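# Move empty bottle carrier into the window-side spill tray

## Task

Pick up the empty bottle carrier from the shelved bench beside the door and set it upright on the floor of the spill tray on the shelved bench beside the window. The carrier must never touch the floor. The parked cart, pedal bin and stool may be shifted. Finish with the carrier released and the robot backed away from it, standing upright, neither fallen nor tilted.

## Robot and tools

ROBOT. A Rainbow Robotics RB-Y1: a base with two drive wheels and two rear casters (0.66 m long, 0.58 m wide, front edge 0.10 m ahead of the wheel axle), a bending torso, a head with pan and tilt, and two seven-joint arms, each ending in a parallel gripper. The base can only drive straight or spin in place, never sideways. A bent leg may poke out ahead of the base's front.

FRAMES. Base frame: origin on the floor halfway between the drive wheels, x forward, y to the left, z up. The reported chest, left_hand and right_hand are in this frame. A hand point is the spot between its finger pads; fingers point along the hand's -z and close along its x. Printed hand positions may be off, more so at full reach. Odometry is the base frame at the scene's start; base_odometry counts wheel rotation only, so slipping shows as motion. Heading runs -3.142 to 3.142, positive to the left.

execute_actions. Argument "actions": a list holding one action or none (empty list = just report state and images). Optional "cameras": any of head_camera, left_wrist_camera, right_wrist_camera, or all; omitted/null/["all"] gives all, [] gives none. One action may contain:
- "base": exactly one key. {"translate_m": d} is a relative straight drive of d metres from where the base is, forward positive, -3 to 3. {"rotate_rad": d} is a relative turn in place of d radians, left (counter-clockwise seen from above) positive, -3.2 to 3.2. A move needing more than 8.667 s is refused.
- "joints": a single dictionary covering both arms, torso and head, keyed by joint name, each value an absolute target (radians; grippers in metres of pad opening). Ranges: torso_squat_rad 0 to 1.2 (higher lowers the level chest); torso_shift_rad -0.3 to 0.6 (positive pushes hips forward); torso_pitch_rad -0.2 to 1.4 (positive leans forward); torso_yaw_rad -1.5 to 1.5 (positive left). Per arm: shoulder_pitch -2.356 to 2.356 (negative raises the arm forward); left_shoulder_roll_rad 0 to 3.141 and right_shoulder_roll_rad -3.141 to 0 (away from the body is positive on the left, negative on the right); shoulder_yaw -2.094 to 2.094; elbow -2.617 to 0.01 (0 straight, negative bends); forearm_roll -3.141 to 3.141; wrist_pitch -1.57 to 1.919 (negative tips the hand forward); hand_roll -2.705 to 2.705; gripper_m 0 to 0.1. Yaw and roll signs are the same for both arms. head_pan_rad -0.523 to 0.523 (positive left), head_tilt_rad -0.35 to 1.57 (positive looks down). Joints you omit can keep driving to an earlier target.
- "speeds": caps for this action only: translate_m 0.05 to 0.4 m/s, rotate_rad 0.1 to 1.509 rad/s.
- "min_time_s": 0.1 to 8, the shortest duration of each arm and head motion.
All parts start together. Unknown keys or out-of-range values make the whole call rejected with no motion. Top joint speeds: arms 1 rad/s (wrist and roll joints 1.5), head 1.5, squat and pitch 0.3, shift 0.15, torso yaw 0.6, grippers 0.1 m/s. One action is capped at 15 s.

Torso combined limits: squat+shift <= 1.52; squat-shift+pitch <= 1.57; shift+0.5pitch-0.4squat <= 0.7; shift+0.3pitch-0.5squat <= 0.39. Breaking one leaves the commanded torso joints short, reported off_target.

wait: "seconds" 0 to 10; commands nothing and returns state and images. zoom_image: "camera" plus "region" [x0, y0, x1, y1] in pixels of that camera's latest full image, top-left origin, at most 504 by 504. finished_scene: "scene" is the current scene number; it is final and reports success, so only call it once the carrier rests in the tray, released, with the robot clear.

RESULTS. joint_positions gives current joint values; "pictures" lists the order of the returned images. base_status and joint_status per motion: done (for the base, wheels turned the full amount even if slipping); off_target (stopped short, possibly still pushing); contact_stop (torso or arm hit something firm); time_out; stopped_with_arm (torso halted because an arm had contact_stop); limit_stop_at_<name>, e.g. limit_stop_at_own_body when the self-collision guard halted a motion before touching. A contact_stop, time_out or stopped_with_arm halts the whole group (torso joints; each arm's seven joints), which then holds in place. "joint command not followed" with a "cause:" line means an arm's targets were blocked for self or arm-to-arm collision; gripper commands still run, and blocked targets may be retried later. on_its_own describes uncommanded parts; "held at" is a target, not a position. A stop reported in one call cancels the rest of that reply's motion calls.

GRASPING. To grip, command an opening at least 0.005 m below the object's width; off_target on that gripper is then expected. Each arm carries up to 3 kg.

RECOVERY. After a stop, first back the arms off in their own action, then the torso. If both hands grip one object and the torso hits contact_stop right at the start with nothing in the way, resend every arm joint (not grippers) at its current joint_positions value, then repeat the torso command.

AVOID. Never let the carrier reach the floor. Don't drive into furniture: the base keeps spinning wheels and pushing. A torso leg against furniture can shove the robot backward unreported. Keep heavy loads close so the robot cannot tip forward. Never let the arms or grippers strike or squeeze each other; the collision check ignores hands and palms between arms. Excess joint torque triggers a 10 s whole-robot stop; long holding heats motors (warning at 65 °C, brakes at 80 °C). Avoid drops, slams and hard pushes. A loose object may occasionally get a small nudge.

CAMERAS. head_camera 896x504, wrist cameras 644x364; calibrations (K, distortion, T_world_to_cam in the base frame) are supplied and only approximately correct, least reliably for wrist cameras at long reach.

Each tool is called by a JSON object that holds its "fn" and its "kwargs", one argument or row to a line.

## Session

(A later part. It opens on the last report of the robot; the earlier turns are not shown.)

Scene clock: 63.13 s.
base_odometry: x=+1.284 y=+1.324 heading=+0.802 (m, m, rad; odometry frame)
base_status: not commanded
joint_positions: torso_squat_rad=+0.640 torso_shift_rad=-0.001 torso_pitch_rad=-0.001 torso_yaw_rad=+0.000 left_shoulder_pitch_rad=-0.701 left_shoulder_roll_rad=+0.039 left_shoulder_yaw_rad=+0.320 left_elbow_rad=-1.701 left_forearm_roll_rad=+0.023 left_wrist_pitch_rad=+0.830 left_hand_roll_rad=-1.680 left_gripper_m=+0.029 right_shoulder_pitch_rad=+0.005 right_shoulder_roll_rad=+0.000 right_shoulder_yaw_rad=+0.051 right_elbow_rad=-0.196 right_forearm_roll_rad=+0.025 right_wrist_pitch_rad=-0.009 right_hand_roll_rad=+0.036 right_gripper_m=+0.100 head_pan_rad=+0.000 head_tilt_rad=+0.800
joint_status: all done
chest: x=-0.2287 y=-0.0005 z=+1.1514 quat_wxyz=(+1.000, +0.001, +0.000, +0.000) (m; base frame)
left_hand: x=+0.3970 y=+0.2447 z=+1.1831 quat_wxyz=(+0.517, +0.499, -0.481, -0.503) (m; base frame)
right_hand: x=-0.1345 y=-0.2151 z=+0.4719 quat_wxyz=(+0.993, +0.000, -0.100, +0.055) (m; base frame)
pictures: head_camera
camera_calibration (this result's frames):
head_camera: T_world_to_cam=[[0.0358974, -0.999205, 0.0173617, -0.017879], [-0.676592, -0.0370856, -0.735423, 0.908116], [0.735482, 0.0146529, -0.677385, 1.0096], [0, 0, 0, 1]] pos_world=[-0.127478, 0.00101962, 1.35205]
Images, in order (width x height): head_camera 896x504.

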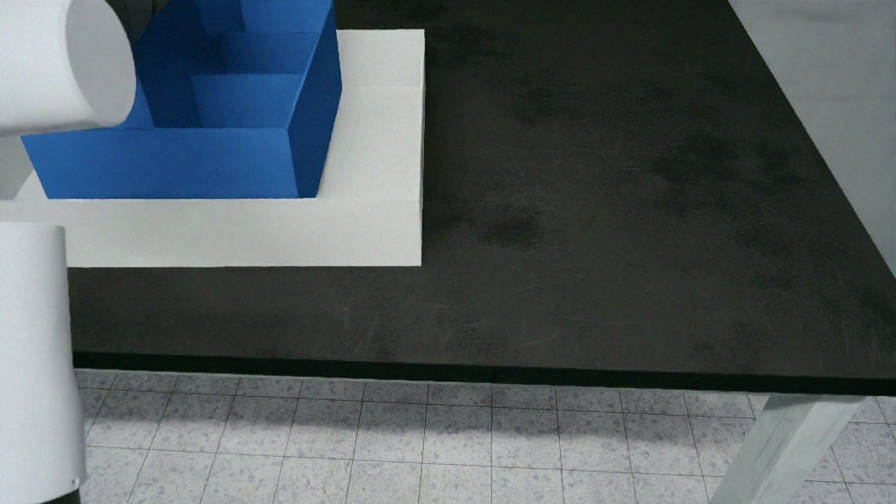

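Touched down.

{"fn": "execute_actions", "kwargs": {
  "actions": [
    {"joints":{"left_gripper_m":0.1}}
  ],
  "cameras": []
}}

{"fn": "execute_actions", "kwargs": {
  "actions": [
    {"base":{"translate_m":-0.5},"joints":{"head_tilt_rad":0.4}}
  ],
  "cameras": ["head_camera"]
}}

{"fn": "finished_scene", "kwargs": {
  "scene": 1
}}

Scene clock: 64.83 s.
base_odometry: x=+1.284 y=+1.324 heading=+0.802 (m, m, rad; odometry frame)
base_status: not commanded
joint_positions: torso_squat_rad=+0.640 torso_shift_rad=-0.001 torso_pitch_rad=+0.000 torso_yaw_rad=+0.000 left_shoulder_pitch_rad=-0.700 left_shoulder_roll_rad=+0.039 left_shoulder_yaw_rad=+0.320 left_elbow_rad=-1.700 left_forearm_roll_rad=+0.023 left_wrist_pitch_rad=+0.830 left_hand_roll_rad=-1.680 left_gripper_m=+0.100 right_shoulder_pitch_rad=+0.005 right_shoulder_roll_rad=+0.000 right_shoulder_yaw_rad=+0.051 right_elbow_rad=-0.196 right_forearm_roll_rad=+0.025 right_wrist_pitch_rad=-0.009 right_hand_roll_rad=+0.036 right_gripper_m=+0.100 head_pan_rad=+0.000 head_tilt_rad=+0.800
joint_status: all done
chest: x=-0.2286 y=-0.0005 z=+1.1514 quat_wxyz=(+1.000, +0.001, +0.000, +0.000) (m; base frame)
left_hand: x=+0.3972 y=+0.2448 z=+1.1821 quat_wxyz=(+0.517, +0.499, -0.480, -0.503) (m; base frame)
right_hand: x=-0.1345 y=-0.2151 z=+0.4719 quat_wxyz=(+0.993, +0.000, -0.100, +0.055) (m; base frame)
pictures: none
No camera images: the call's "cameras" was empty. Leave "cameras" out to get every camera's image.

Scene clock: 67.80 s.
base_odometry: x=+0.936 y=+0.964 heading=+0.801 (m, m, rad; odometry frame)
base_status: done
joint_positions: torso_squat_rad=+0.640 torso_shift_rad=-0.001 torso_pitch_rad=+0.000 torso_yaw_rad=+0.000 left_shoulder_pitch_rad=-0.700 left_shoulder_roll_rad=+0.039 left_shoulder_yaw_rad=+0.320 left_elbow_rad=-1.700 left_forearm_roll_rad=+0.023 left_wrist_pitch_rad=+0.830 left_hand_roll_rad=-1.680 left_gripper_m=+0.100 right_shoulder_pitch_rad=+0.005 right_shoulder_roll_rad=+0.000 right_shoulder_yaw_rad=+0.051 right_elbow_rad=-0.196 right_forearm_roll_rad=+0.025 right_wrist_pitch_rad=-0.009 right_hand_roll_rad=+0.036 right_gripper_m=+0.100 head_pan_rad=+0.000 head_tilt_rad=+0.400
joint_status: all done
chest: x=-0.2285 y=-0.0005 z=+1.1514 quat_wxyz=(+1.000, +0.001, +0.000, +0.000) (m; base frame)
left_hand: x=+0.3974 y=+0.2449 z=+1.1818 quat_wxyz=(+0.518, +0.499, -0.480, -0.503) (m; base frame)
right_hand: x=-0.1346 y=-0.2151 z=+0.4719 quat_wxyz=(+0.993, +0.000, -0.100, +0.055) (m; base frame)
pictures: head_camera
camera_calibration (this result's frames):
head_camera: T_world_to_cam=[[0.025805, -0.999214, 0.0300831, -0.0371678], [-0.337292, -0.0370313, -0.940671, 1.2558], [0.941046, 0.0141272, -0.337983, 0.59311], [0, 0, 0, 1]] pos_world=[-0.133612, 0.000986461, 1.38288]
Images, in order (width x height): head_camera 896x504.

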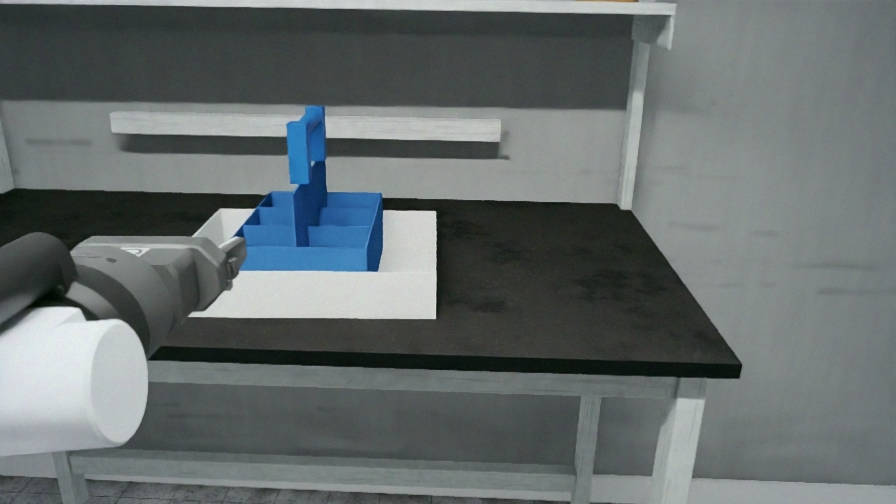

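The scene is finished: the task was done.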